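# Transfer 96-well plate from nest N1 to bench B1

## Task

Carry the 96-well plate out of plate nest N1 and set it on bench spot B1, with its long side running the long way within the taped outline; then open the gripper and pull the arm away.

## Robot and tools

Robot: two six-joint arms, left_arm and right_arm, each with a two-finger parallel gripper. Looking from the arms toward the table, nest N1 is on the left and bench spot B1 on the right. The plate must not drop far (a few millimetres when setting it down is fine), and nothing may leave the table.

Frame for printed poses: one shared scene frame with its origin on the tabletop midway between the arms. +x runs out over the table, +y toward the left_arm side, +z up. The names left and right refer to the arms, not to image sides. Arm bases may be tilted. Mounting plates and the metal frame behind the arms are fixed obstacles; a "too close" warning counts a plate and its side of the frame as part of that arm. Printed hand positions may be off from the truth, more so when reaching far.

Gripper geometry: fingers point along the gripper's +z axis and separate along its y axis. end_effector_position marks the spot between the finger pads, roughly 1 cm short of the tips.

Tool execute_actions, argument actions: a list holding zero or one item. An empty list just reports the state. A motion item is {"rows": [...], "steps": n} with n from 1 to 15 (default 15); each step is 1/30 s. Every row drives one step, and the final row is reused if rows run out before steps do. A wait item is {"steps": n} with no rows, n up to 300; it returns once n steps have elapsed since the previous result, and your reply time is included in that count. Optional pictures (boolean) controls whether camera images come back; by default they do.

Each row: exactly 14 numbers covering both arms every time, even if one stays still. Order: left_arm waist, shoulder, elbow, wrist pitch, wrist yaw, wrist roll, opening, then the same seven for right_arm. The six joint values are absolute target angles in radians, in the same form as the Joint positions line, not offsets. Stated ranges per arm: waist -2.618 to 3.054, shoulder 0.000 to 3.142, elbow 0.000 to 3.142, wrist pitch -1.571 to 1.571, wrist yaw -1.571 to 1.571, wrist roll -2.094 to 2.094. True ends may differ by up to 0.036 rad either way. A call is rejected (nothing sent) if a target sits beyond a range end by over 0.036 rad and farther out than the joint's current reading. Targets past the true end are clipped there, and the result may say "joint sent to its limit" (possibly about an earlier, still-running action); its absence does not prove more travel is available. Opening is an absolute value from -1 (closed) to +1 (fully open, 0.094 m pad gap).

Motion limits: each step, the commanded angle stays within a lead of the measured one: waist 0.202, shoulder 0.258, elbow 0.238, wrist pitch 0.573, wrist yaw and roll 0.522 rad. If targets would put the gripper over 70 mm from where it currently is, all that arm's targets get scaled toward the measured angles. So big moves take several calls.

Between calls the arms keep heading for the last row sent, while you think and write, until everything has nearly stopped or a step is HELD. After that, only a new action moves them further; fingers already moving finish their motion.

Result lines: the state line gives each gripper's end_effector_position (metres) and end_effector_quat_wxyz in the scene frame. Joint positions and Joint velocities list, per arm, the six joints (rad, rad/s) then the pad gap (m, m/s). grip_measured is the finger opening on the command scale; each gripper's reading can be off by about 1 mm, consistently. "joint command not followed" means a clearance check altered or blocked joint targets on some steps, the rest of the row still applied. HELD flags steps where your row was not (fully) sent. MOTOR HOT warns from 75 °C; OVER-TEMPERATURE FAULT reports a stop (90 °C pauses that arm 10 s; 100 °C makes it go limp and drop what it holds). Holding loads heats motors, even while you think, so keep carries short.

Gripping: between -1 and +1, fingers are driven to where grip_measured equals your command. To hold, command roughly 0.03 below the grip_measured reading at contact; a smaller margin squeezes less. Pad force tops out near 50 to 62 N, lower on thin parts under about 2 mm; first contact can spike.

Tool zoom_image: camera ("cam_left_wrist" or "cam_right_wrist") and region [x0, y0, x1, y1] in pixels of that camera's latest 504x504 image, origin top-left, region at most 504 by 504. Returns an enlarged view. Both cameras are fisheye wrist cameras (intrinsics: left K fx 326.513, fy 327.492, cx 250.034, cy 250.047; right fx 326.989, fy 327.97, cx 253.607, cy 246.2; D=[-0.03, 0, 0, 0]; theta_max_deg=66.394).

Tool finished_scene: argument scene, the number of the current scene. Replying with no tool call also ends things.

Avoid: dropping or lifting the plate high then releasing, pressing hard into the table or nest, knocking items off, and letting the arms collide or push on each other. Smooth, efficient motion is preferred.

Each tool is called after ">>>" as a command line: name --argument value for each argument, lists and objects as JSON in quotes; but a table of rows of numbers goes row by row, as --pt "numbers of a row", without its own name.

## Session

I'll start by looking at the current state of the scene.

>>> execute_actions --actions '[]'

Scene clock: 0.00 s of 13200.00 s.
left_arm: end_effector_position=(+0.1319, +0.0537, +0.2449) grip_measured=+1.000 end_effector_quat_wxyz=(-0.084, +0.812, +0.568, +0.103) | right_arm: end_effector_position=(+0.3831, -0.4727, +0.2431) grip_measured=+1.000 end_effector_quat_wxyz=(+0.434, -0.287, +0.854, -0.002)
Joint positions: left_arm=[-1.114  2.871  1.803 -1.241 -1.029  0.268  0.094] | right_arm=[-0.917  1.175  0.482  0.779 -0.891 -0.943  0.094]
Joint velocities: left_arm=[-0.002 -0.012 -0.012  0.022  0.007  0.037  0.   ] | right_arm=[ 0.007  0.012 -0.017  0.022 -0.007 -0.051  0.   ]
Motor temperatures (°C, as the motors report them): left_arm=[23 21 21 22 22 23] | right_arm=[21 22 23 20 24 23]

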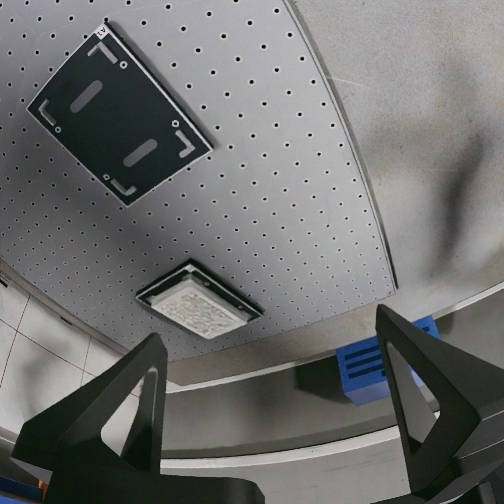

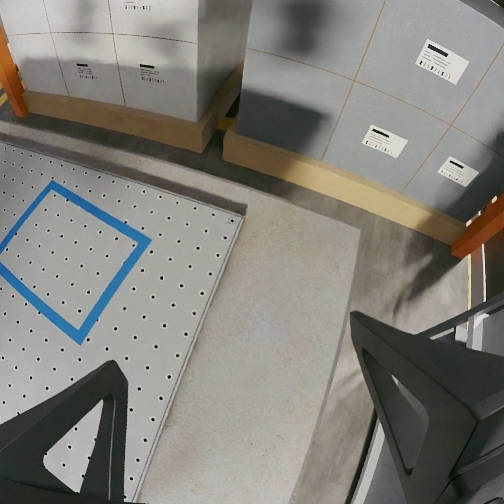

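>>> execute_actions --actions '[{"rows": [[-1.10,2.871,1.803,-1.241,-1.029,0.268,1,-0.903,1.175,0.482,0.779,-0.891,-0.943,1],[-1.08,2.871,1.803,-1.241,-1.029,0.268,1,-0.883,1.175,0.482,0.779,-0.891,-0.943,1],[-1.055,2.871,1.803,-1.241,-1.029,0.268,1,-0.858,1.175,0.482,0.779,-0.891,-0.943,1],[-1.03,2.871,1.803,-1.241,-1.029,0.268,1,-0.833,1.175,0.482,0.779,-0.891,-0.943,1],[-1.005,2.871,1.803,-1.241,-1.029,0.268,1,-0.808,1.175,0.482,0.779,-0.891,-0.943,1],[-0.98,2.871,1.803,-1.241,-1.029,0.268,1,-0.783,1.175,0.482,0.779,-0.891,-0.943,1],[-0.96,2.871,1.803,-1.241,-1.029,0.268,1,-0.763,1.175,0.482,0.779,-0.891,-0.943,1],[-0.95,2.871,1.803,-1.241,-1.029,0.268,1,-0.753,1.175,0.482,0.779,-0.891,-0.943,1]], "steps": 15}]' --pictures false

Scene clock: 109.73 s of 13200.00 s.
left_arm: end_effector_position=(+0.1507, +0.0976, +0.1861) grip_measured=+1.000 end_effector_quat_wxyz=(-0.172, +0.774, +0.602, +0.095) | right_arm: end_effector_position=(+0.4053, -0.4240, +0.2529) grip_measured=+1.000 end_effector_quat_wxyz=(+0.476, -0.300, +0.825, +0.051)
Joint positions: left_arm=[-0.909  2.871  1.803 -1.241 -1.031  0.268  0.094] | right_arm=[-0.761  1.175  0.482  0.779 -0.885 -0.943  0.094]
Joint velocities: left_arm=[-0.12   0.007  0.002  0.051 -0.037 -0.022  0.   ] | right_arm=[-0.007  0.002 -0.002 -0.022  0.007  0.022  0.   ]
Motor temperatures (°C, as the motors report them): left_arm=[34 26 22 22 22 23] | right_arm=[21 25 24 24 24 23]
Steps of this call (steps 1 to 90: nothing new was sent; then 106.23 s passed at rest; steps 91 to 105: all 15 steps of this action). Readings (joint positions):
91: left_arm=[-1.112 2.871 1.803 -1.241 -1.029 0.268] | right_arm=[-0.917 1.175 0.482 0.779 -0.891 -0.943]
92: left_arm=[-1.107 2.871 1.803 -1.241 -1.029 0.268] | right_arm=[-0.914 1.175 0.482 0.779 -0.889 -0.943]
94: left_arm=[-1.082 2.871 1.803 -1.241 -1.029 0.268] | right_arm=[-0.885 1.175 0.482 0.779 -0.885 -0.943]
98: left_arm=[-0.977 2.871 1.803 -1.241 -1.029 0.268] | right_arm=[-0.789 1.175 0.482 0.779 -0.884 -0.943]
105: the state above

>>> execute_actions --actions '[{"rows": [[-0.94,2.868,1.80,-1.238,-1.03,0.27,1,-0.752,1.176,0.484,0.775,-0.883,-0.943,1],[-0.935,2.857,1.792,-1.228,-1.029,0.278,1,-0.743,1.179,0.491,0.762,-0.868,-0.943,1],[-0.928,2.841,1.779,-1.213,-1.026,0.288,1,-0.728,1.183,0.5,0.743,-0.844,-0.943,1],[-0.92,2.818,1.762,-1.193,-1.023,0.304,1,-0.708,1.189,0.514,0.717,-0.812,-0.943,1],[-0.909,2.792,1.741,-1.168,-1.019,0.322,1,-0.685,1.196,0.53,0.685,-0.773,-0.943,1],[-0.897,2.759,1.715,-1.138,-1.014,0.344,1,-0.656,1.205,0.55,0.647,-0.726,-0.943,1],[-0.883,2.723,1.687,-1.105,-1.008,0.369,1,-0.624,1.215,0.572,0.603,-0.673,-0.943,1],[-0.867,2.683,1.655,-1.068,-1.002,0.396,1,-0.589,1.226,0.597,0.556,-0.615,-0.943,1],[-0.85,2.639,1.621,-1.027,-0.995,0.426,1,-0.55,1.237,0.623,0.504,-0.551,-0.943,1],[-0.833,2.593,1.585,-0.985,-0.988,0.458,1,-0.509,1.25,0.652,0.449,-0.484,-0.943,1],[-0.813,2.543,1.546,-0.939,-0.981,0.491,1,-0.466,1.263,0.682,0.39,-0.412,-0.943,1],[-0.794,2.493,1.506,-0.893,-0.973,0.526,1,-0.421,1.277,0.713,0.331,-0.339,-0.943,1],[-0.774,2.44,1.465,-0.844,-0.965,0.562,1,-0.374,1.291,0.745,0.268,-0.262,-0.943,1],[-0.753,2.388,1.424,-0.796,-0.957,0.597,1,-0.328,1.305,0.777,0.206,-0.186,-0.943,1],[-0.733,2.334,1.382,-0.747,-0.949,0.634,1,-0.281,1.32,0.81,0.142,-0.108,-0.943,1]], "steps": 15}]' --pictures false

>>> execute_actions --actions '[{"rows": [[-0.712,2.28,1.339,-0.697,-0.94,0.671,1,-0.233,1.334,0.842,0.078,-0.03,-0.943,1],[-0.691,2.228,1.298,-0.649,-0.932,0.706,1,-0.187,1.348,0.874,0.016,0.046,-0.943,1],[-0.671,2.175,1.257,-0.6,-0.924,0.742,1,-0.14,1.362,0.906,-0.047,0.123,-0.943,1],[-0.652,2.125,1.217,-0.554,-0.916,0.777,1,-0.095,1.376,0.937,-0.106,0.196,-0.943,1],[-0.632,2.075,1.178,-0.508,-0.909,0.81,1,-0.052,1.389,0.967,-0.165,0.268,-0.943,1],[-0.615,2.029,1.142,-0.466,-0.902,0.842,1,-0.011,1.402,0.996,-0.22,0.335,-0.943,1],[-0.598,1.985,1.108,-0.425,-0.895,0.872,1,0.028,1.413,1.022,-0.272,0.399,-0.943,1],[-0.582,1.945,1.076,-0.388,-0.889,0.899,1,0.063,1.424,1.047,-0.319,0.457,-0.943,1],[-0.568,1.909,1.048,-0.355,-0.883,0.924,1,0.095,1.434,1.069,-0.363,0.51,-0.943,1],[-0.556,1.876,1.022,-0.325,-0.878,0.946,1,0.124,1.443,1.089,-0.401,0.557,-0.943,1],[-0.545,1.85,1.001,-0.3,-0.874,0.964,1,0.147,1.45,1.105,-0.433,0.596,-0.943,1],[-0.537,1.827,0.984,-0.28,-0.871,0.98,1,0.167,1.456,1.119,-0.459,0.628,-0.943,1],[-0.53,1.811,0.971,-0.265,-0.868,0.99,1,0.182,1.46,1.128,-0.478,0.652,-0.943,1],[-0.526,1.8,0.963,-0.255,-0.866,0.998,1,0.191,1.463,1.135,-0.491,0.667,-0.943,1],[-0.525,1.797,0.96,-0.252,-0.866,1.0,1,0.194,1.464,1.137,-0.495,0.672,-0.943,1]], "steps": 15}]' --pictures false

>>> execute_actions --actions '[{"steps": 20}]'

Scene clock: 230.23 s of 13200.00 s.
left_arm: end_effector_position=(+0.2155, +0.1600, +0.1902) grip_measured=+1.000 end_effector_quat_wxyz=(-0.151, +0.715, +0.682, +0.033) | right_arm: end_effector_position=(+0.4640, -0.3684, +0.2178) grip_measured=+1.000 end_effector_quat_wxyz=(+0.372, -0.272, +0.883, +0.085)
Joint positions: left_arm=[-0.755  2.443  1.463 -0.929 -0.986  0.498  0.094] | right_arm=[-0.371  1.273  0.739  0.391 -0.377 -0.943  0.094]
Joint velocities: left_arm=[ 0.632 -1.653 -1.067  1.165  0.11   0.872  0.   ] | right_arm=[ 1.297  0.442  0.916 -1.502  1.883 -0.066  0.   ]
Motor temperatures (°C, as the motors report them): left_arm=[38 26 22 23 22 23] | right_arm=[21 27 24 26 24 23]
Steps of this call (steps 1 to 30: the robot went on to your last target; steps 31 to 90: nothing new was sent; then 117.00 s passed at rest; steps 91 to 105: all 15 steps of this action). Readings (joint positions):
91: left_arm=[-0.923 2.871 1.803 -1.241 -1.031 0.268] | right_arm=[-0.761 1.175 0.482 0.779 -0.884 -0.943]
92: left_arm=[-0.923 2.871 1.803 -1.241 -1.031 0.268] | right_arm=[-0.760 1.175 0.482 0.779 -0.881 -0.943]
94: left_arm=[-0.921 2.865 1.794 -1.231 -1.031 0.275] | right_arm=[-0.747 1.175 0.482 0.772 -0.860 -0.943]
98: left_arm=[-0.892 2.785 1.705 -1.168 -1.020 0.322] | right_arm=[-0.655 1.187 0.532 0.688 -0.759 -0.943]
105: the state above

Scene clock: 230.73 s of 13200.00 s.
left_arm: end_effector_position=(+0.2896, +0.2707, +0.1973) grip_measured=+1.000 end_effector_quat_wxyz=(-0.038, +0.612, +0.790, +0.010) | right_arm: end_effector_position=(+0.4377, -0.2839, +0.2213) grip_measured=+1.000 end_effector_quat_wxyz=(+0.068, -0.432, +0.898, +0.036)
Joint positions: left_arm=[-0.519  1.82   0.989 -0.355 -0.904  0.929  0.094] | right_arm=[ 0.171  1.44   1.103 -0.365  0.53  -0.943  0.094]
Joint velocities: left_arm=[ 0.1   -0.33  -0.242  0.608  0.066  0.476  0.   ] | right_arm=[ 0.3    0.056  0.183 -0.842  0.945 -0.051  0.   ]
Motor temperatures (°C, as the motors report them): left_arm=[38 26 22 23 22 23] | right_arm=[21 27 24 26 24 23]
Steps of this call (steps 1 to 15: all 15 steps of this action). Readings (joint positions):
1: left_arm=[-0.733 2.384 1.424 -0.885 -0.981 0.530] | right_arm=[-0.325 1.288 0.771 0.336 -0.308 -0.943]
2: left_arm=[-0.711 2.326 1.385 -0.840 -0.975 0.562] | right_arm=[-0.278 1.303 0.804 0.279 -0.239 -0.943]
4: left_arm=[-0.668 2.215 1.306 -0.748 -0.964 0.628] | right_arm=[-0.185 1.333 0.867 0.162 -0.096 -0.943]
8: left_arm=[-0.594 2.019 1.153 -0.572 -0.939 0.760] | right_arm=[-0.012 1.388 0.983 -0.069 0.180 -0.943]
15: the state above

Scene clock: 231.40 s of 13200.00 s.
left_arm: end_effector_position=(+0.3003, +0.2652, +0.1969) grip_measured=+1.000 end_effector_quat_wxyz=(-0.011, +0.612, +0.791, +0.008) | right_arm: end_effector_position=(+0.4162, -0.3049, +0.2214) grip_measured=+1.000 end_effector_quat_wxyz=(+0.001, -0.464, +0.886, -0.003)
Joint positions: left_arm=[-0.515  1.809  0.976 -0.27  -0.884  0.994  0.094] | right_arm=[ 0.182  1.442  1.112 -0.481  0.668 -0.943  0.094]
Joint velocities: left_arm=[-0.002 -0.002 -0.012 -0.066  0.022 -0.037  0.   ] | right_arm=[-0.007 -0.007  0.007 -0.022 -0.051  0.037  0.   ]
Motor temperatures (°C, as the motors report them): left_arm=[38 26 22 23 22 23] | right_arm=[21 27 24 26 24 23]
Steps of this call (steps 1 to 20: the robot went on to your last target). Readings (joint positions):
1: left_arm=[-0.516 1.812 0.983 -0.339 -0.902 0.942] | right_arm=[0.179 1.441 1.108 -0.387 0.556 -0.943]
2: left_arm=[-0.515 1.809 0.980 -0.325 -0.900 0.952] | right_arm=[0.181 1.442 1.111 -0.406 0.578 -0.943]
4: left_arm=[-0.515 1.809 0.979 -0.303 -0.894 0.967] | right_arm=[0.182 1.442 1.112 -0.433 0.612 -0.943]
8: left_arm=[-0.515 1.809 0.976 -0.282 -0.888 0.983] | right_arm=[0.182 1.442 1.112 -0.464 0.647 -0.943]
20: the state above

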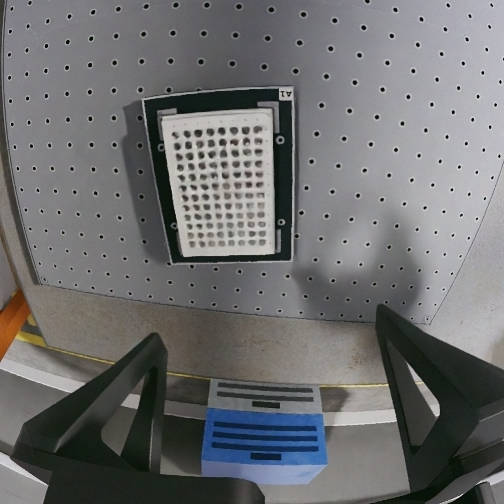

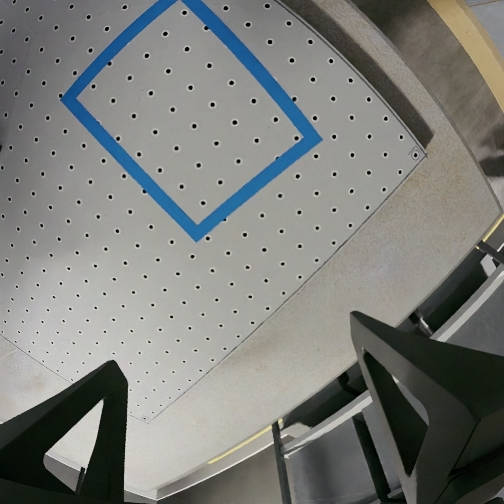

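>>> zoom_image --camera "cam_left_wrist" --region '[120, 75, 320, 275]'

>>> zoom_image --camera "cam_right_wrist" --region '[40, 0, 340, 260]'

Region (120, 75, 320, 275) of cam_left_wrist's 504x504 image, scaled by 2.520, with more detail than that image has.

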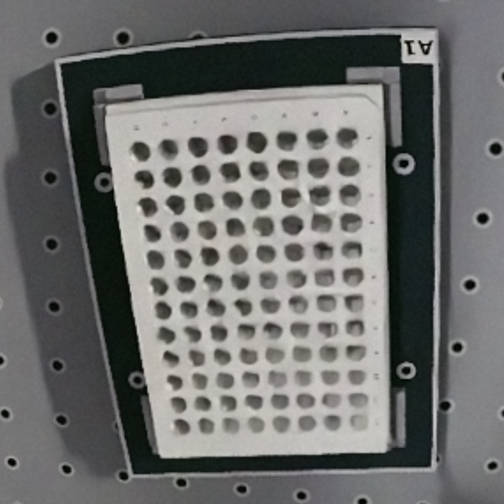

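Region (40, 0, 340, 260) of cam_right_wrist's 504x504 image, scaled by 1.680, with more detail than that image has; it fills the top 437 rows of this view, and the rest is white.

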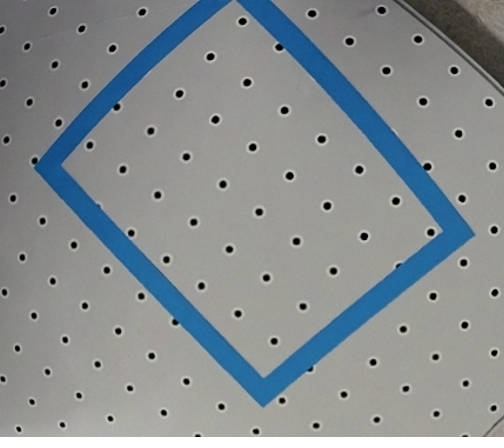

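>>> zoom_image --camera "cam_left_wrist" --region '[100, 310, 220, 430]'

>>> zoom_image --camera "cam_left_wrist" --region '[340, 285, 460, 405]'

Region (100, 310, 220, 430) of cam_left_wrist's 504x504 image, scaled by 4.200, with more detail than that image has.

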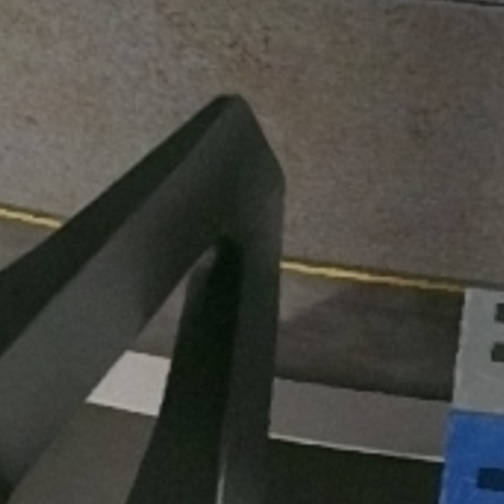

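Region (340, 285, 460, 405) of cam_left_wrist's 504x504 image, scaled by 4.200, with more detail than that image has.

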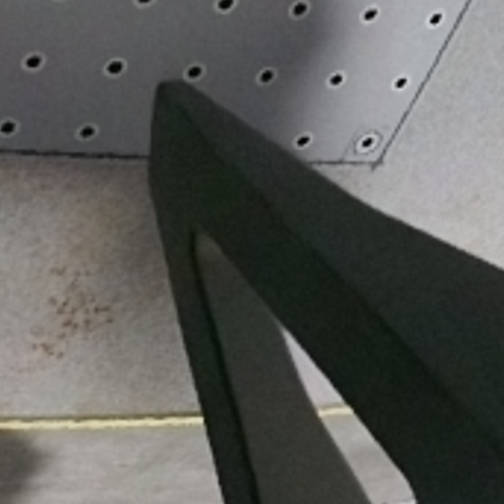

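>>> zoom_image --camera "cam_left_wrist" --region '[0, 324, 180, 504]'

>>> zoom_image --camera "cam_left_wrist" --region '[324, 324, 504, 504]'

Region (0, 324, 180, 504) of cam_left_wrist's 504x504 image, scaled by 2.800, with more detail than that image has.

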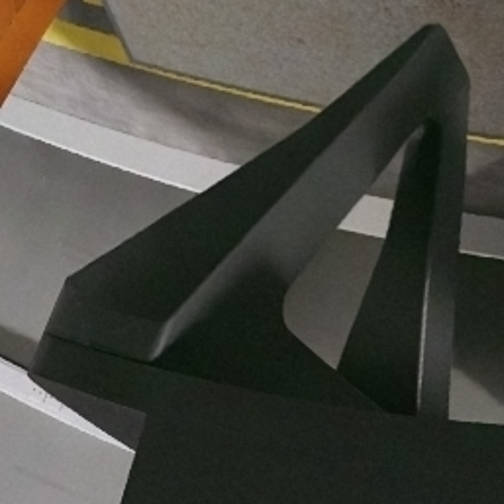

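Region (324, 324, 504, 504) of cam_left_wrist's 504x504 image, scaled by 2.800, with more detail than that image has.

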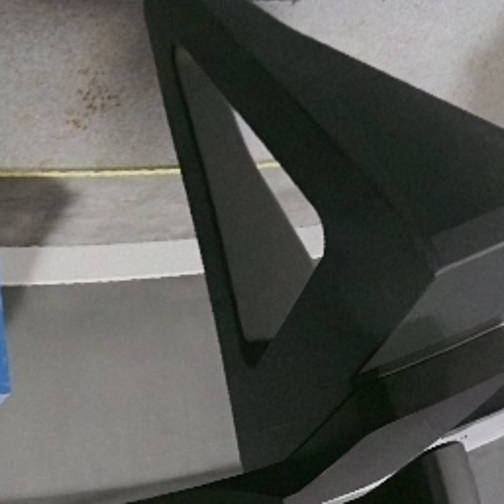

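>>> zoom_image --camera "cam_right_wrist" --region '[0, 344, 160, 504]'

>>> zoom_image --camera "cam_right_wrist" --region '[330, 295, 504, 469]'

Region (0, 344, 160, 504) of cam_right_wrist's 504x504 image, scaled by 3.150, with more detail than that image has.

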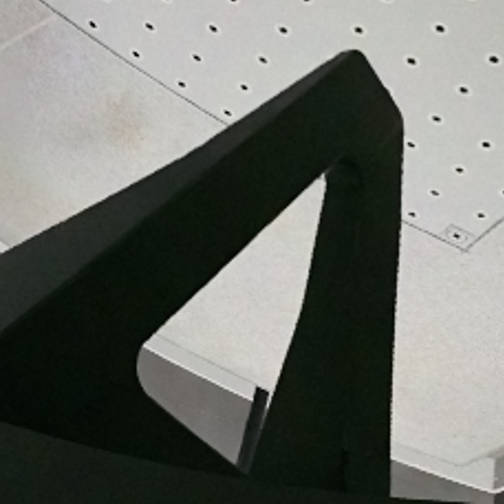

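Region (330, 295, 504, 469) of cam_right_wrist's 504x504 image, scaled by 2.897, with more detail than that image has.

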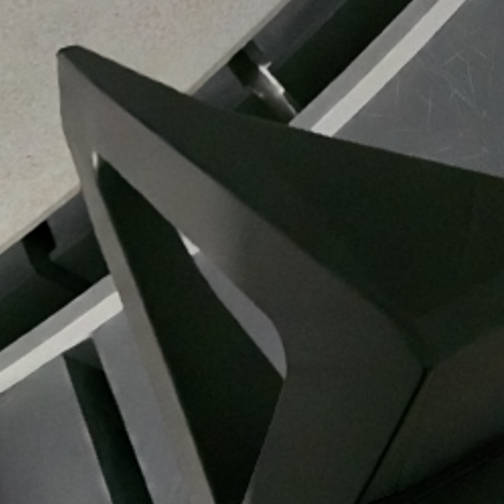

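>>> execute_actions --actions '[{"rows": [[-0.523,1.811,0.977,-0.249,-0.865,1.004,1,0.194,1.464,1.137,-0.495,0.672,-0.943,1],[-0.517,1.817,0.981,-0.241,-0.86,1.014,1,0.194,1.464,1.137,-0.495,0.672,-0.943,1],[-0.507,1.826,0.987,-0.228,-0.854,1.031,1,0.194,1.464,1.137,-0.495,0.672,-0.943,1],[-0.493,1.839,0.994,-0.211,-0.845,1.053,1,0.194,1.464,1.137,-0.495,0.672,-0.943,1],[-0.478,1.854,1.003,-0.191,-0.835,1.08,1,0.194,1.464,1.137,-0.495,0.672,-0.943,1],[-0.46,1.871,1.013,-0.167,-0.823,1.111,1,0.194,1.464,1.137,-0.495,0.672,-0.943,1],[-0.44,1.89,1.025,-0.141,-0.81,1.144,1,0.194,1.464,1.137,-0.495,0.672,-0.943,1],[-0.418,1.91,1.037,-0.114,-0.796,1.18,1,0.194,1.464,1.137,-0.495,0.672,-0.943,1],[-0.396,1.931,1.05,-0.085,-0.782,1.218,1,0.194,1.464,1.137,-0.495,0.672,-0.943,1],[-0.374,1.952,1.063,-0.056,-0.767,1.256,1,0.194,1.464,1.137,-0.495,0.672,-0.943,1],[-0.351,1.973,1.075,-0.027,-0.752,1.294,1,0.194,1.464,1.137,-0.495,0.672,-0.943,1],[-0.329,1.994,1.088,0.002,-0.738,1.332,1,0.194,1.464,1.137,-0.495,0.672,-0.943,1],[-0.307,2.014,1.1,0.029,-0.724,1.368,1,0.194,1.464,1.137,-0.495,0.672,-0.943,1],[-0.287,2.033,1.112,0.055,-0.711,1.401,1,0.194,1.464,1.137,-0.495,0.672,-0.943,1],[-0.269,2.05,1.122,0.079,-0.699,1.432,1,0.194,1.464,1.137,-0.495,0.672,-0.943,1]], "steps": 15}]' --pictures false

>>> execute_actions --actions '[{"rows": [[-0.254,2.065,1.131,0.099,-0.689,1.459,1,0.194,1.464,1.137,-0.495,0.672,-0.943,1],[-0.24,2.078,1.138,0.116,-0.68,1.481,1,0.194,1.464,1.137,-0.495,0.672,-0.943,1],[-0.23,2.087,1.144,0.129,-0.674,1.498,1,0.194,1.464,1.137,-0.495,0.672,-0.943,1],[-0.224,2.093,1.148,0.137,-0.669,1.508,1,0.194,1.464,1.137,-0.495,0.672,-0.943,1],[-0.222,2.095,1.149,0.14,-0.668,1.512,1,0.194,1.464,1.137,-0.495,0.672,-0.943,1]], "steps": 15}]' --pictures false

>>> execute_actions --actions '[{"steps": 12}]'

Scene clock: 351.90 s of 13200.00 s.
left_arm: end_effector_position=(+0.3125, +0.2788, +0.1062) grip_measured=+1.000 end_effector_quat_wxyz=(-0.033, +0.639, +0.769, -0.005) | right_arm: end_effector_position=(+0.4160, -0.3052, +0.2214) grip_measured=+1.000 end_effector_quat_wxyz=(+0.000, -0.464, +0.886, -0.004)
Joint positions: left_arm=[-0.294  2.015  1.086 -0.039 -0.767  1.291  0.094] | right_arm=[ 0.182  1.442  1.112 -0.481  0.669 -0.943  0.094]
Joint velocities: left_arm=[0.603 0.569 0.33  0.74  0.33  0.93  0.   ] | right_arm=[-0.022  0.007  0.002  0.051  0.11   0.007  0.   ]
Motor temperatures (°C, as the motors report them): left_arm=[33 27 21 23 22 23] | right_arm=[23 27 26 22 24 23]
Steps of this call (steps 1 to 15: the robot went on to your last target; steps 16 to 90: nothing new was sent; then 117.00 s passed at rest; steps 91 to 105: all 15 steps of this action). Readings (joint positions):
91: left_arm=[-0.515 1.809 0.976 -0.268 -0.883 0.995] | right_arm=[0.182 1.442 1.112 -0.481 0.669 -0.943]
92: left_arm=[-0.515 1.809 0.976 -0.267 -0.883 0.997] | right_arm=[0.182 1.442 1.112 -0.481 0.669 -0.943]
94: left_arm=[-0.510 1.812 0.976 -0.256 -0.877 1.011] | right_arm=[0.182 1.442 1.112 -0.481 0.669 -0.943]
98: left_arm=[-0.454 1.863 1.000 -0.205 -0.849 1.079] | right_arm=[0.182 1.442 1.112 -0.481 0.669 -0.943]
105: the state above

Scene clock: 352.40 s of 13200.00 s.
left_arm: end_effector_position=(+0.3276, +0.2869, +0.0681) grip_measured=+1.000 end_effector_quat_wxyz=(-0.008, +0.666, +0.746, +0.001) | right_arm: end_effector_position=(+0.4160, -0.3052, +0.2214) grip_measured=+1.000 end_effector_quat_wxyz=(+0.000, -0.464, +0.886, -0.004)
Joint positions: left_arm=[-0.205  2.093  1.128  0.121 -0.691  1.498  0.094] | right_arm=[ 0.182  1.442  1.112 -0.481  0.669 -0.943  0.094]
Joint velocities: left_arm=[-0.012  0.012 -0.002  0.007 -0.022  0.11   0.   ] | right_arm=[-0.007  0.012 -0.002  0.007 -0.066 -0.051  0.   ]
Motor temperatures (°C, as the motors report them): left_arm=[33 27 21 23 22 23] | right_arm=[23 27 26 22 24 23]
Steps of this call (steps 1 to 15: all 15 steps of this action). Readings (joint positions):
1: left_arm=[-0.274 2.034 1.097 -0.014 -0.756 1.323] | right_arm=[0.182 1.442 1.112 -0.481 0.669 -0.943]
2: left_arm=[-0.255 2.050 1.107 0.009 -0.745 1.352] | right_arm=[0.182 1.442 1.112 -0.481 0.669 -0.943]
4: left_arm=[-0.226 2.076 1.121 0.049 -0.726 1.404] | right_arm=[0.182 1.442 1.112 -0.481 0.669 -0.943]
8: left_arm=[-0.205 2.093 1.128 0.094 -0.706 1.465] | right_arm=[0.182 1.442 1.112 -0.481 0.669 -0.943]
15: the state above

Scene clock: 352.80 s of 13200.00 s.
left_arm: end_effector_position=(+0.3288, +0.2862, +0.0681) grip_measured=+1.000 end_effector_quat_wxyz=(-0.005, +0.668, +0.744, +0.001) | right_arm: end_effector_position=(+0.4160, -0.3052, +0.2214) grip_measured=+1.000 end_effector_quat_wxyz=(+0.000, -0.464, +0.886, -0.004)
Joint positions: left_arm=[-0.205  2.093  1.128  0.126 -0.687  1.506  0.094] | right_arm=[ 0.182  1.442  1.112 -0.481  0.669 -0.943  0.094]
Joint velocities: left_arm=[-0.012 -0.017 -0.002 -0.037  0.037 -0.051  0.   ] | right_arm=[-0.007  0.007  0.012 -0.022 -0.007 -0.007  0.   ]
Motor temperatures (°C, as the motors report them): left_arm=[33 27 21 23 22 23] | right_arm=[23 27 26 22 24 23]
Steps of this call (steps 1 to 12: the robot went on to your last target). Readings (joint positions):
1: left_arm=[-0.205 2.093 1.128 0.122 -0.690 1.499] | right_arm=[0.182 1.442 1.112 -0.481 0.669 -0.943]
2: left_arm=[-0.205 2.093 1.128 0.123 -0.689 1.501] | right_arm=[0.182 1.442 1.112 -0.481 0.669 -0.943]
4: left_arm=[-0.205 2.093 1.128 0.124 -0.688 1.503] | right_arm=[0.182 1.442 1.112 -0.481 0.669 -0.943]
8: left_arm=[-0.205 2.093 1.128 0.126 -0.687 1.505] | right_arm=[0.182 1.442 1.112 -0.481 0.669 -0.943]
12: the state above

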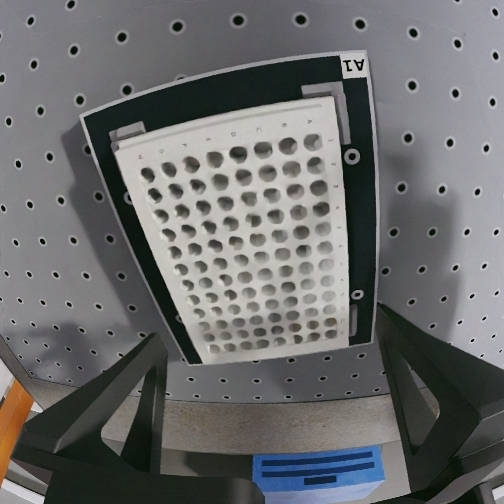

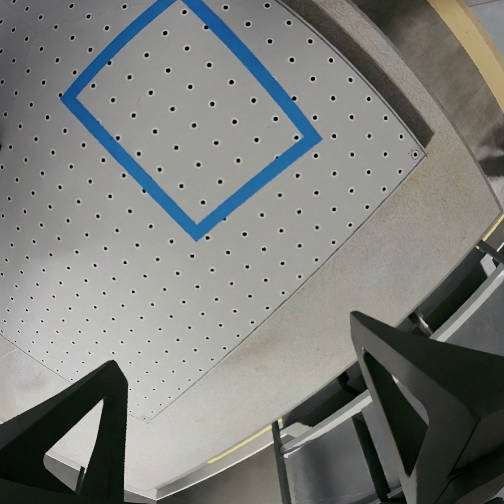

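>>> zoom_image --camera "cam_left_wrist" --region '[100, 70, 380, 230]'

>>> zoom_image --camera "cam_left_wrist" --region '[140, 220, 400, 380]'

Region (100, 70, 380, 230) of cam_left_wrist's 504x504 image, scaled by 1.800, with more detail than that image has; it fills the top 288 rows of this view, and the rest is white.

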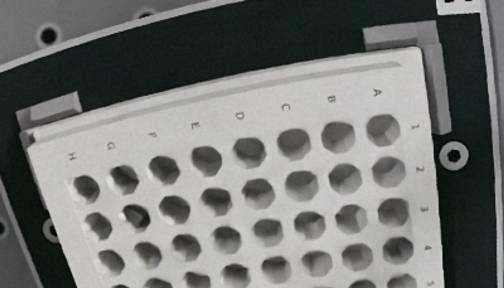

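Region (140, 220, 400, 380) of cam_left_wrist's 504x504 image, scaled by 1.938, with more detail than that image has; it fills the top 310 rows of this view, and the rest is white.

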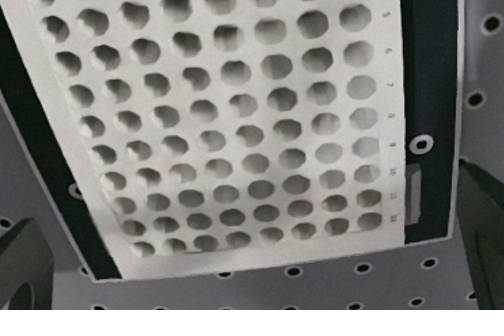

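>>> execute_actions --actions '[{"rows": [[-0.2215,2.096,1.15,0.141,-0.6677,1.5124,1,0.194,1.464,1.137,-0.495,0.672,-0.943,1],[-0.22,2.0995,1.152,0.1424,-0.6668,1.5133,1,0.194,1.464,1.137,-0.495,0.672,-0.943,1],[-0.218,2.1045,1.1556,0.145,-0.6655,1.5148,1,0.194,1.464,1.137,-0.495,0.672,-0.943,1],[-0.2155,2.111,1.16,0.1485,-0.664,1.5167,1,0.194,1.464,1.137,-0.495,0.672,-0.943,1],[-0.2126,2.118,1.165,0.1524,-0.662,1.5188,1,0.194,1.464,1.137,-0.495,0.672,-0.943,1],[-0.2095,2.1255,1.17,0.1565,-0.66,1.521,1,0.194,1.464,1.137,-0.495,0.672,-0.943,1],[-0.2064,2.133,1.175,0.1606,-0.658,1.5232,1,0.194,1.464,1.137,-0.495,0.672,-0.943,1],[-0.2035,2.14,1.18,0.1645,-0.656,1.5253,1,0.194,1.464,1.137,-0.495,0.672,-0.943,1],[-0.201,2.1465,1.1844,0.168,-0.6545,1.5272,1,0.194,1.464,1.137,-0.495,0.672,-0.943,1],[-0.199,2.1515,1.188,0.1706,-0.6532,1.5287,1,0.194,1.464,1.137,-0.495,0.672,-0.943,1],[-0.1975,2.155,1.19,0.1723,-0.6523,1.5296,1,0.194,1.464,1.137,-0.495,0.672,-0.943,1],[-0.197,2.156,1.191,0.173,-0.652,1.53,1,0.194,1.464,1.137,-0.495,0.672,-0.943,1]], "steps": 15}]' --pictures false

>>> execute_actions --actions '[{"steps": 12}]'

Scene clock: 443.70 s of 13200.00 s.
left_arm: end_effector_position=(+0.3323, +0.2810, +0.0530) grip_measured=+1.000 end_effector_quat_wxyz=(-0.002, +0.667, +0.745, +0.002) | right_arm: end_effector_position=(+0.4160, -0.3052, +0.2214) grip_measured=+1.000 end_effector_quat_wxyz=(+0.000, -0.464, +0.886, -0.004)
Joint positions: left_arm=[-0.19   2.149  1.172  0.155 -0.673  1.522  0.094] | right_arm=[ 0.182  1.442  1.112 -0.481  0.669 -0.943  0.094]
Joint velocities: left_arm=[ 0.037  0.027 -0.007  0.007 -0.037 -0.007  0.   ] | right_arm=[-0.012 -0.002  0.002 -0.022 -0.066  0.007  0.   ]
Motor temperatures (°C, as the motors report them): left_arm=[33 28 22 23 22 23] | right_arm=[23 27 27 21 24 23]
Steps of this call (steps 1 to 15: the robot went on to your last target; steps 16 to 90: nothing new was sent; then 87.40 s passed at rest; steps 91 to 105: all 15 steps of this action). Readings (joint positions):
91: left_arm=[-0.205 2.093 1.128 0.127 -0.687 1.507] | right_arm=[0.182 1.442 1.112 -0.481 0.669 -0.943]
92: left_arm=[-0.205 2.093 1.128 0.127 -0.687 1.507] | right_arm=[0.182 1.442 1.112 -0.481 0.669 -0.943]
94: left_arm=[-0.205 2.094 1.130 0.128 -0.686 1.508] | right_arm=[0.182 1.442 1.112 -0.481 0.669 -0.943]
98: left_arm=[-0.205 2.116 1.155 0.139 -0.682 1.513] | right_arm=[0.182 1.442 1.112 -0.481 0.669 -0.943]
105: the state above

Scene clock: 444.10 s of 13200.00 s.
left_arm: end_effector_position=(+0.3326, +0.2808, +0.0526) grip_measured=+1.000 end_effector_quat_wxyz=(-0.001, +0.667, +0.745, +0.002) | right_arm: end_effector_position=(+0.4159, -0.3052, +0.2214) grip_measured=+1.000 end_effector_quat_wxyz=(+0.000, -0.464, +0.886, -0.004)
Joint positions: left_arm=[-0.19   2.151  1.172  0.159 -0.671  1.525  0.094] | right_arm=[ 0.182  1.442  1.112 -0.482  0.669 -0.943  0.094]
Joint velocities: left_arm=[-0.002 -0.012  0.002  0.022 -0.066 -0.022  0.   ] | right_arm=[-0.007 -0.017 -0.002 -0.022 -0.022  0.037  0.   ]
Motor temperatures (°C, as the motors report them): left_arm=[33 28 22 23 22 23] | right_arm=[23 27 27 21 24 23]
Steps of this call (steps 1 to 12: the robot went on to your last target). Readings (joint positions):
1: left_arm=[-0.190 2.151 1.172 0.155 -0.673 1.523] | right_arm=[0.182 1.442 1.112 -0.481 0.669 -0.943]
2: left_arm=[-0.190 2.151 1.172 0.155 -0.672 1.523] | right_arm=[0.182 1.442 1.112 -0.482 0.669 -0.943]
4: left_arm=[-0.190 2.151 1.172 0.157 -0.672 1.523] | right_arm=[0.182 1.442 1.112 -0.482 0.669 -0.943]
8: left_arm=[-0.190 2.151 1.172 0.159 -0.671 1.524] | right_arm=[0.182 1.442 1.112 -0.482 0.669 -0.943]
12: the state above

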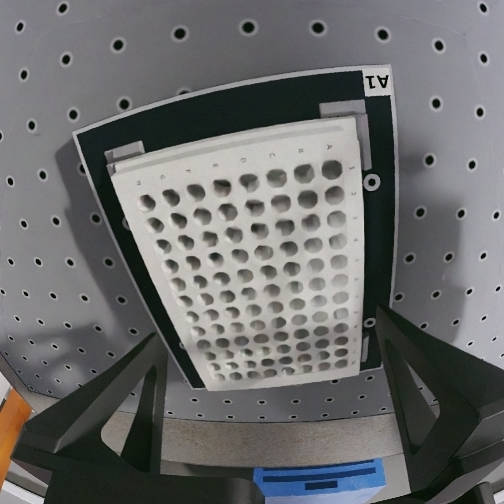

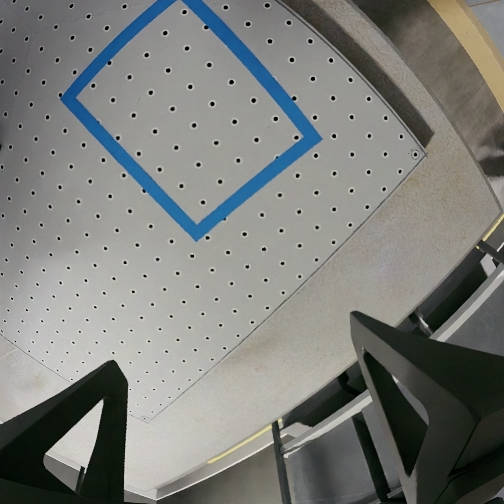

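>>> zoom_image --camera "cam_left_wrist" --region '[100, 90, 400, 250]'

>>> zoom_image --camera "cam_left_wrist" --region '[140, 250, 400, 410]'

Region (100, 90, 400, 250) of cam_left_wrist's 504x504 image, scaled by 1.680, with more detail than that image has; it fills the top 269 rows of this view, and the rest is white.

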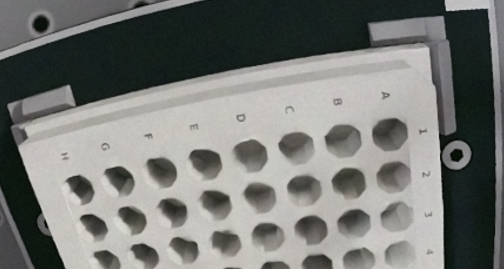

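Region (140, 250, 400, 410) of cam_left_wrist's 504x504 image, scaled by 1.938, with more detail than that image has; it fills the top 310 rows of this view, and the rest is white.

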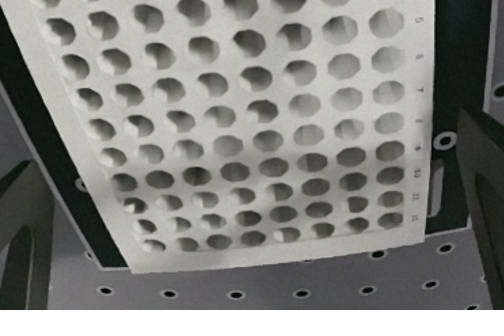

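>>> execute_actions --actions '[{"rows": [[-0.1968,2.1563,1.1914,0.155,-0.651,1.523,1,0.194,1.464,1.137,-0.495,0.672,-0.943,1],[-0.1964,2.1573,1.1928,0.1407,-0.6501,1.5172,1,0.194,1.464,1.137,-0.495,0.672,-0.943,1],[-0.1957,2.1589,1.1949,0.1385,-0.6492,1.5158,1,0.194,1.464,1.137,-0.495,0.672,-0.943,1],[-0.1947,2.1609,1.1977,0.136,-0.6481,1.5142,1,0.194,1.464,1.137,-0.495,0.672,-0.943,1],[-0.1936,2.1633,1.201,0.1333,-0.6469,1.5124,1,0.194,1.464,1.137,-0.495,0.672,-0.943,1],[-0.1922,2.1662,1.2048,0.1304,-0.6457,1.5105,1,0.194,1.464,1.137,-0.495,0.672,-0.943,1],[-0.1908,2.1693,1.209,0.1274,-0.6444,1.5085,1,0.194,1.464,1.137,-0.495,0.672,-0.943,1],[-0.1893,2.1725,1.2135,0.1243,-0.643,1.5065,1,0.194,1.464,1.137,-0.495,0.672,-0.943,1],[-0.1877,2.176,1.2182,0.1211,-0.6417,1.5045,1,0.194,1.464,1.137,-0.495,0.672,-0.943,1],[-0.186,2.1795,1.223,0.1181,-0.6403,1.5025,1,0.194,1.464,1.137,-0.495,0.672,-0.943,1],[-0.1844,2.183,1.2278,0.1152,-0.6391,1.5006,1,0.194,1.464,1.137,-0.495,0.672,-0.943,1],[-0.1827,2.1865,1.2325,0.1125,-0.6379,1.4988,1,0.194,1.464,1.137,-0.495,0.672,-0.943,1],[-0.1812,2.1897,1.237,0.11,-0.6368,1.4972,1,0.194,1.464,1.137,-0.495,0.672,-0.943,1],[-0.1798,2.1928,1.2412,0.1078,-0.6359,1.4958,1,0.194,1.464,1.137,-0.495,0.672,-0.943,1],[-0.1784,2.1957,1.245,0.106,-0.6351,1.4946,1,0.194,1.464,1.137,-0.495,0.672,-0.943,1]], "steps": 15}]' --pictures false

>>> execute_actions --actions '[{"rows": [[-0.1773,2.1981,1.2483,0.1047,-0.6345,1.4938,1,0.194,1.464,1.137,-0.495,0.672,-0.943,1],[-0.1763,2.2001,1.2511,0.1038,-0.6341,1.4932,1,0.194,1.464,1.137,-0.495,0.672,-0.943,1],[-0.1756,2.2017,1.2532,0.1035,-0.634,1.493,1,0.194,1.464,1.137,-0.495,0.672,-0.943,1],[-0.1752,2.2027,1.2546,0.1035,-0.634,1.493,1,0.194,1.464,1.137,-0.495,0.672,-0.943,1],[-0.175,2.203,1.255,0.1035,-0.634,1.493,1,0.194,1.464,1.137,-0.495,0.672,-0.943,1]], "steps": 15}]'

Scene clock: 564.60 s of 13200.00 s.
left_arm: end_effector_position=(+0.3373, +0.2807, +0.0433) grip_measured=+1.000 end_effector_quat_wxyz=(-0.002, +0.658, +0.753, -0.003) | right_arm: end_effector_position=(+0.4159, -0.3052, +0.2214) grip_measured=+1.000 end_effector_quat_wxyz=(+0.000, -0.464, +0.886, -0.004)
Joint positions: left_arm=[-0.175  2.18   1.221  0.138 -0.658  1.507  0.094] | right_arm=[ 0.182  1.442  1.112 -0.482  0.669 -0.943  0.094]
Joint velocities: left_arm=[ 0.042  0.085  0.081 -0.066  0.051 -0.022  0.   ] | right_arm=[ 0.027  0.007 -0.007 -0.037 -0.066  0.051  0.   ]
Motor temperatures (°C, as the motors report them): left_arm=[33 29 22 23 22 23] | right_arm=[24 28 27 20 24 23]
Steps of this call (steps 1 to 15: the robot went on to your last target; steps 16 to 90: nothing new was sent; then 117.00 s passed at rest; steps 91 to 105: all 15 steps of this action). Readings (joint positions):
91: left_arm=[-0.190 2.151 1.172 0.160 -0.671 1.525] | right_arm=[0.182 1.442 1.112 -0.482 0.669 -0.943]
92: left_arm=[-0.190 2.151 1.172 0.160 -0.671 1.525] | right_arm=[0.182 1.442 1.112 -0.482 0.669 -0.943]
94: left_arm=[-0.190 2.151 1.172 0.159 -0.669 1.523] | right_arm=[0.182 1.442 1.112 -0.482 0.669 -0.943]
98: left_arm=[-0.189 2.157 1.187 0.152 -0.666 1.518] | right_arm=[0.182 1.442 1.112 -0.482 0.669 -0.943]
105: the state above

Scene clock: 565.10 s of 13200.00 s.
left_arm: end_effector_position=(+0.3354, +0.2800, +0.0389) grip_measured=+1.000 end_effector_quat_wxyz=(-0.006, +0.656, +0.754, -0.007) | right_arm: end_effector_position=(+0.4159, -0.3052, +0.2214) grip_measured=+1.000 end_effector_quat_wxyz=(+0.000, -0.464, +0.886, -0.004)
Joint positions: left_arm=[-0.169  2.195  1.236  0.125 -0.653  1.499  0.094] | right_arm=[ 0.182  1.442  1.112 -0.482  0.669 -0.943  0.094]
Joint velocities: left_arm=[-0.012 -0.012 -0.017 -0.022  0.081 -0.066  0.   ] | right_arm=[-0.007  0.002  0.002  0.022 -0.095  0.007  0.   ]
Motor temperatures (°C, as the motors report them): left_arm=[33 29 22 23 22 23] | right_arm=[24 28 27 20 24 23]
Steps of this call (steps 1 to 15: all 15 steps of this action). Readings (joint positions):
1: left_arm=[-0.174 2.184 1.225 0.135 -0.657 1.505] | right_arm=[0.182 1.442 1.112 -0.482 0.669 -0.943]
2: left_arm=[-0.172 2.187 1.228 0.134 -0.656 1.504] | right_arm=[0.182 1.442 1.112 -0.482 0.669 -0.943]
4: left_arm=[-0.171 2.191 1.233 0.129 -0.655 1.502] | right_arm=[0.182 1.442 1.112 -0.482 0.669 -0.943]
8: left_arm=[-0.169 2.195 1.236 0.126 -0.654 1.500] | right_arm=[0.182 1.442 1.112 -0.482 0.669 -0.943]
15: the state above

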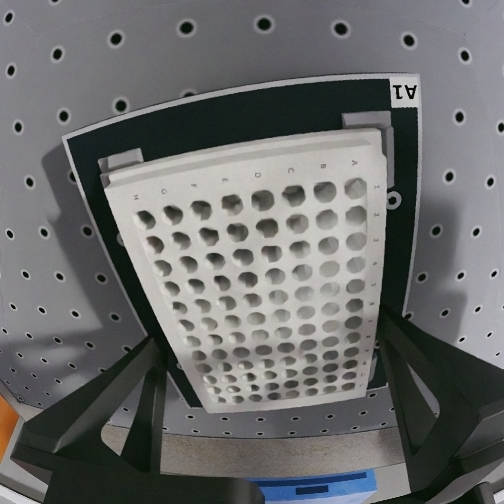

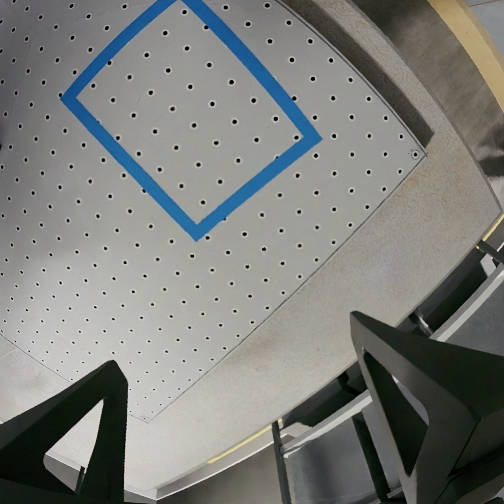

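>>> zoom_image --camera "cam_left_wrist" --region '[90, 100, 420, 270]'

>>> zoom_image --camera "cam_left_wrist" --region '[140, 270, 410, 430]'

Region (90, 100, 420, 270) of cam_left_wrist's 504x504 image, scaled by 1.527, with more detail than that image has; it fills the top 260 rows of this view, and the rest is white.

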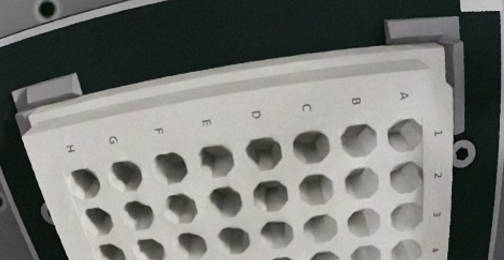

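Region (140, 270, 410, 430) of cam_left_wrist's 504x504 image, scaled by 1.867, with more detail than that image has; it fills the top 299 rows of this view, and the rest is white.

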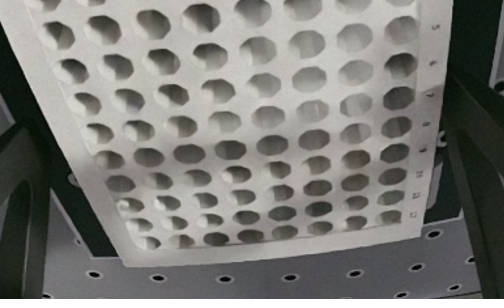

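>>> execute_actions --actions '[{"rows": [[-0.175,2.203,1.255,0.1,-0.634,1.493,1,0.194,1.464,1.137,-0.495,0.672,-0.943,1],[-0.175,2.203,1.255,0.096,-0.634,1.493,1,0.194,1.464,1.137,-0.495,0.672,-0.943,1],[-0.175,2.203,1.255,0.093,-0.634,1.493,1,0.194,1.464,1.137,-0.495,0.672,-0.943,1],[-0.175,2.203,1.255,0.091,-0.634,1.493,0.99,0.194,1.464,1.137,-0.495,0.672,-0.943,1],[-0.175,2.203,1.255,0.09,-0.634,1.493,0.98,0.194,1.464,1.137,-0.495,0.672,-0.943,1],[-0.175,2.203,1.255,0.09,-0.634,1.493,0.965,0.194,1.464,1.137,-0.495,0.672,-0.943,1],[-0.175,2.203,1.255,0.09,-0.634,1.493,0.95,0.194,1.464,1.137,-0.495,0.672,-0.943,1],[-0.175,2.203,1.255,0.09,-0.634,1.493,0.935,0.194,1.464,1.137,-0.495,0.672,-0.943,1],[-0.175,2.203,1.255,0.09,-0.634,1.493,0.92,0.194,1.464,1.137,-0.495,0.672,-0.943,1],[-0.175,2.203,1.255,0.09,-0.634,1.493,0.905,0.194,1.464,1.137,-0.495,0.672,-0.943,1],[-0.175,2.203,1.255,0.09,-0.634,1.493,0.89,0.194,1.464,1.137,-0.495,0.672,-0.943,1],[-0.175,2.203,1.255,0.09,-0.634,1.493,0.875,0.194,1.464,1.137,-0.495,0.672,-0.943,1],[-0.175,2.203,1.255,0.09,-0.634,1.493,0.86,0.194,1.464,1.137,-0.495,0.672,-0.943,1],[-0.175,2.203,1.255,0.09,-0.634,1.493,0.85,0.194,1.464,1.137,-0.495,0.672,-0.943,1],[-0.175,2.203,1.255,0.09,-0.634,1.493,0.84,0.194,1.464,1.137,-0.495,0.672,-0.943,1]], "steps": 15}]' --pictures false

>>> execute_actions --actions '[{"rows": [[-0.175,2.203,1.255,0.09,-0.634,1.493,0.83,0.194,1.464,1.137,-0.495,0.672,-0.943,1],[-0.175,2.203,1.255,0.09,-0.634,1.493,0.82,0.194,1.464,1.137,-0.495,0.672,-0.943,1],[-0.175,2.203,1.255,0.09,-0.634,1.493,0.81,0.194,1.464,1.137,-0.495,0.672,-0.943,1],[-0.175,2.203,1.255,0.09,-0.634,1.493,0.8,0.194,1.464,1.137,-0.495,0.672,-0.943,1],[-0.175,2.203,1.255,0.09,-0.634,1.493,0.79,0.194,1.464,1.137,-0.495,0.672,-0.943,1],[-0.175,2.203,1.255,0.09,-0.634,1.493,0.78,0.194,1.464,1.137,-0.495,0.672,-0.943,1],[-0.175,2.203,1.255,0.09,-0.634,1.493,0.77,0.194,1.464,1.137,-0.495,0.672,-0.943,1],[-0.175,2.203,1.255,0.09,-0.634,1.493,0.76,0.194,1.464,1.137,-0.495,0.672,-0.943,1],[-0.175,2.203,1.255,0.09,-0.634,1.493,0.75,0.194,1.464,1.137,-0.495,0.672,-0.943,1],[-0.175,2.203,1.255,0.09,-0.634,1.493,0.74,0.194,1.464,1.137,-0.495,0.672,-0.943,1],[-0.175,2.203,1.255,0.09,-0.634,1.493,0.73,0.194,1.464,1.137,-0.495,0.672,-0.943,1],[-0.175,2.203,1.255,0.09,-0.634,1.493,0.72,0.194,1.464,1.137,-0.495,0.672,-0.943,1],[-0.175,2.203,1.255,0.09,-0.634,1.493,0.71,0.194,1.464,1.137,-0.495,0.672,-0.943,1],[-0.175,2.203,1.255,0.09,-0.634,1.493,0.7,0.194,1.464,1.137,-0.495,0.672,-0.943,1]], "steps": 15}]' --pictures false

>>> execute_actions --actions '[{"steps": 8}]'

Scene clock: 672.17 s of 13200.00 s.
left_arm: end_effector_position=(+0.3326, +0.2797, +0.0390) grip_measured=+0.846 end_effector_quat_wxyz=(-0.010, +0.659, +0.752, -0.011) | right_arm: end_effector_position=(+0.4159, -0.3052, +0.2214) grip_measured=+1.000 end_effector_quat_wxyz=(+0.000, -0.464, +0.886, -0.004)
Joint positions: left_arm=[-0.169  2.195  1.236  0.111 -0.653  1.499  0.087] | right_arm=[ 0.182  1.442  1.112 -0.482  0.669 -0.943  0.094]
Joint velocities: left_arm=[-0.002  0.002 -0.002 -0.066 -0.051 -0.007 -0.009] | right_arm=[-0.002 -0.017 -0.002  0.037  0.007  0.037  0.   ]
Motor temperatures (°C, as the motors report them): left_arm=[32 29 22 23 22 23] | right_arm=[24 28 27 20 24 23]
Steps of this call (steps 1 to 15: the robot went on to your last target; steps 16 to 90: nothing new was sent; then 103.57 s passed at rest; steps 91 to 105: all 15 steps of this action). Readings (joint positions):
91: left_arm=[-0.169 2.195 1.236 0.124 -0.653 1.499] | right_arm=[0.182 1.442 1.112 -0.482 0.669 -0.943]
92: left_arm=[-0.169 2.195 1.236 0.123 -0.653 1.499] | right_arm=[0.182 1.442 1.112 -0.482 0.669 -0.943]
94: left_arm=[-0.169 2.195 1.236 0.120 -0.653 1.499] | right_arm=[0.182 1.442 1.112 -0.482 0.669 -0.943]
98: left_arm=[-0.169 2.195 1.236 0.114 -0.653 1.499] | right_arm=[0.182 1.442 1.112 -0.482 0.669 -0.943]
105: the state above

Scene clock: 672.67 s of 13200.00 s.
left_arm: end_effector_position=(+0.3326, +0.2797, +0.0390) grip_measured=+0.753 end_effector_quat_wxyz=(-0.010, +0.659, +0.752, -0.011) | right_arm: end_effector_position=(+0.4159, -0.3052, +0.2214) grip_measured=+1.000 end_effector_quat_wxyz=(+0.000, -0.464, +0.886, -0.004)
Joint positions: left_arm=[-0.169  2.195  1.236  0.111 -0.653  1.498  0.082] | right_arm=[ 0.182  1.442  1.112 -0.482  0.669 -0.943  0.094]
Joint velocities: left_arm=[ 0.002 -0.022 -0.002  0.007 -0.007  0.007 -0.001] | right_arm=[ 0.002 -0.012  0.022  0.007 -0.022 -0.051  0.   ]
Motor temperatures (°C, as the motors report them): left_arm=[32 29 22 23 22 23] | right_arm=[24 28 27 20 24 23]
Steps of this call (steps 1 to 15: all 15 steps of this action). Readings (joint positions):
1: left_arm=[-0.169 2.195 1.236 0.111 -0.653 1.499] | right_arm=[0.182 1.442 1.112 -0.482 0.669 -0.943]
2: left_arm=[-0.169 2.195 1.236 0.111 -0.653 1.499] | right_arm=[0.182 1.442 1.112 -0.482 0.669 -0.943]
4: left_arm=[-0.169 2.195 1.236 0.111 -0.653 1.499] | right_arm=[0.182 1.442 1.112 -0.482 0.669 -0.943]
8: left_arm=[-0.169 2.195 1.236 0.111 -0.653 1.499] | right_arm=[0.182 1.442 1.112 -0.482 0.669 -0.943]
15: the state above

Scene clock: 672.93 s of 13200.00 s.
left_arm: end_effector_position=(+0.3326, +0.2797, +0.0390) grip_measured=+0.753 end_effector_quat_wxyz=(-0.010, +0.659, +0.752, -0.011) | right_arm: end_effector_position=(+0.4159, -0.3052, +0.2214) grip_measured=+1.000 end_effector_quat_wxyz=(+0.000, -0.464, +0.886, -0.004)
Joint positions: left_arm=[-0.169  2.195  1.236  0.111 -0.653  1.498  0.082] | right_arm=[ 0.182  1.442  1.112 -0.482  0.669 -0.943  0.094]
Joint velocities: left_arm=[-0.007 -0.002 -0.002  0.037 -0.022 -0.022  0.001] | right_arm=[-0.022 -0.007 -0.007 -0.007 -0.022 -0.007  0.   ]
Motor temperatures (°C, as the motors report them): left_arm=[32 29 22 23 22 23] | right_arm=[24 28 27 20 24 23]
Steps of this call (steps 1 to 8: the robot went on to your last target). Readings (joint positions):
1: left_arm=[-0.169 2.195 1.236 0.111 -0.653 1.498] | right_arm=[0.182 1.442 1.112 -0.482 0.669 -0.943]
2: left_arm=[-0.169 2.195 1.236 0.111 -0.653 1.498] | right_arm=[0.182 1.442 1.112 -0.482 0.669 -0.943]
4: left_arm=[-0.169 2.195 1.236 0.111 -0.653 1.498] | right_arm=[0.182 1.442 1.112 -0.482 0.669 -0.943]
8: the state above

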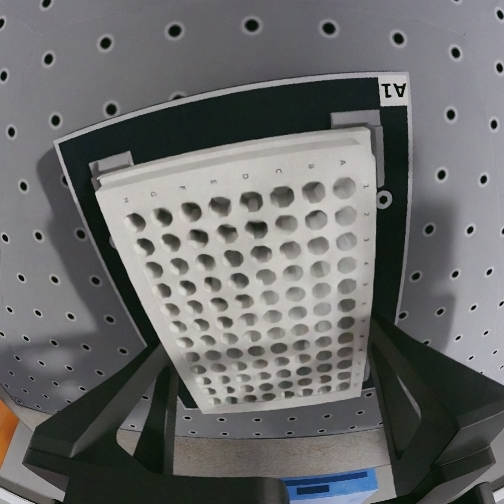

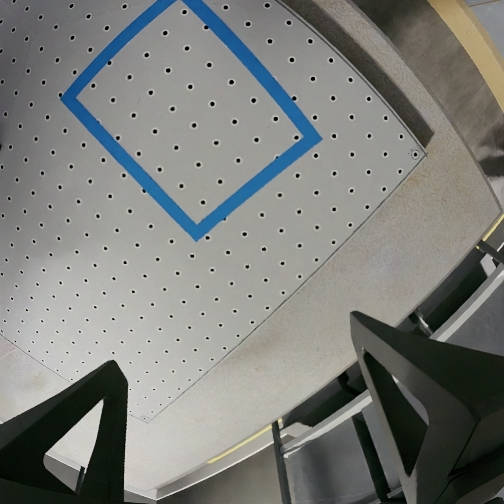

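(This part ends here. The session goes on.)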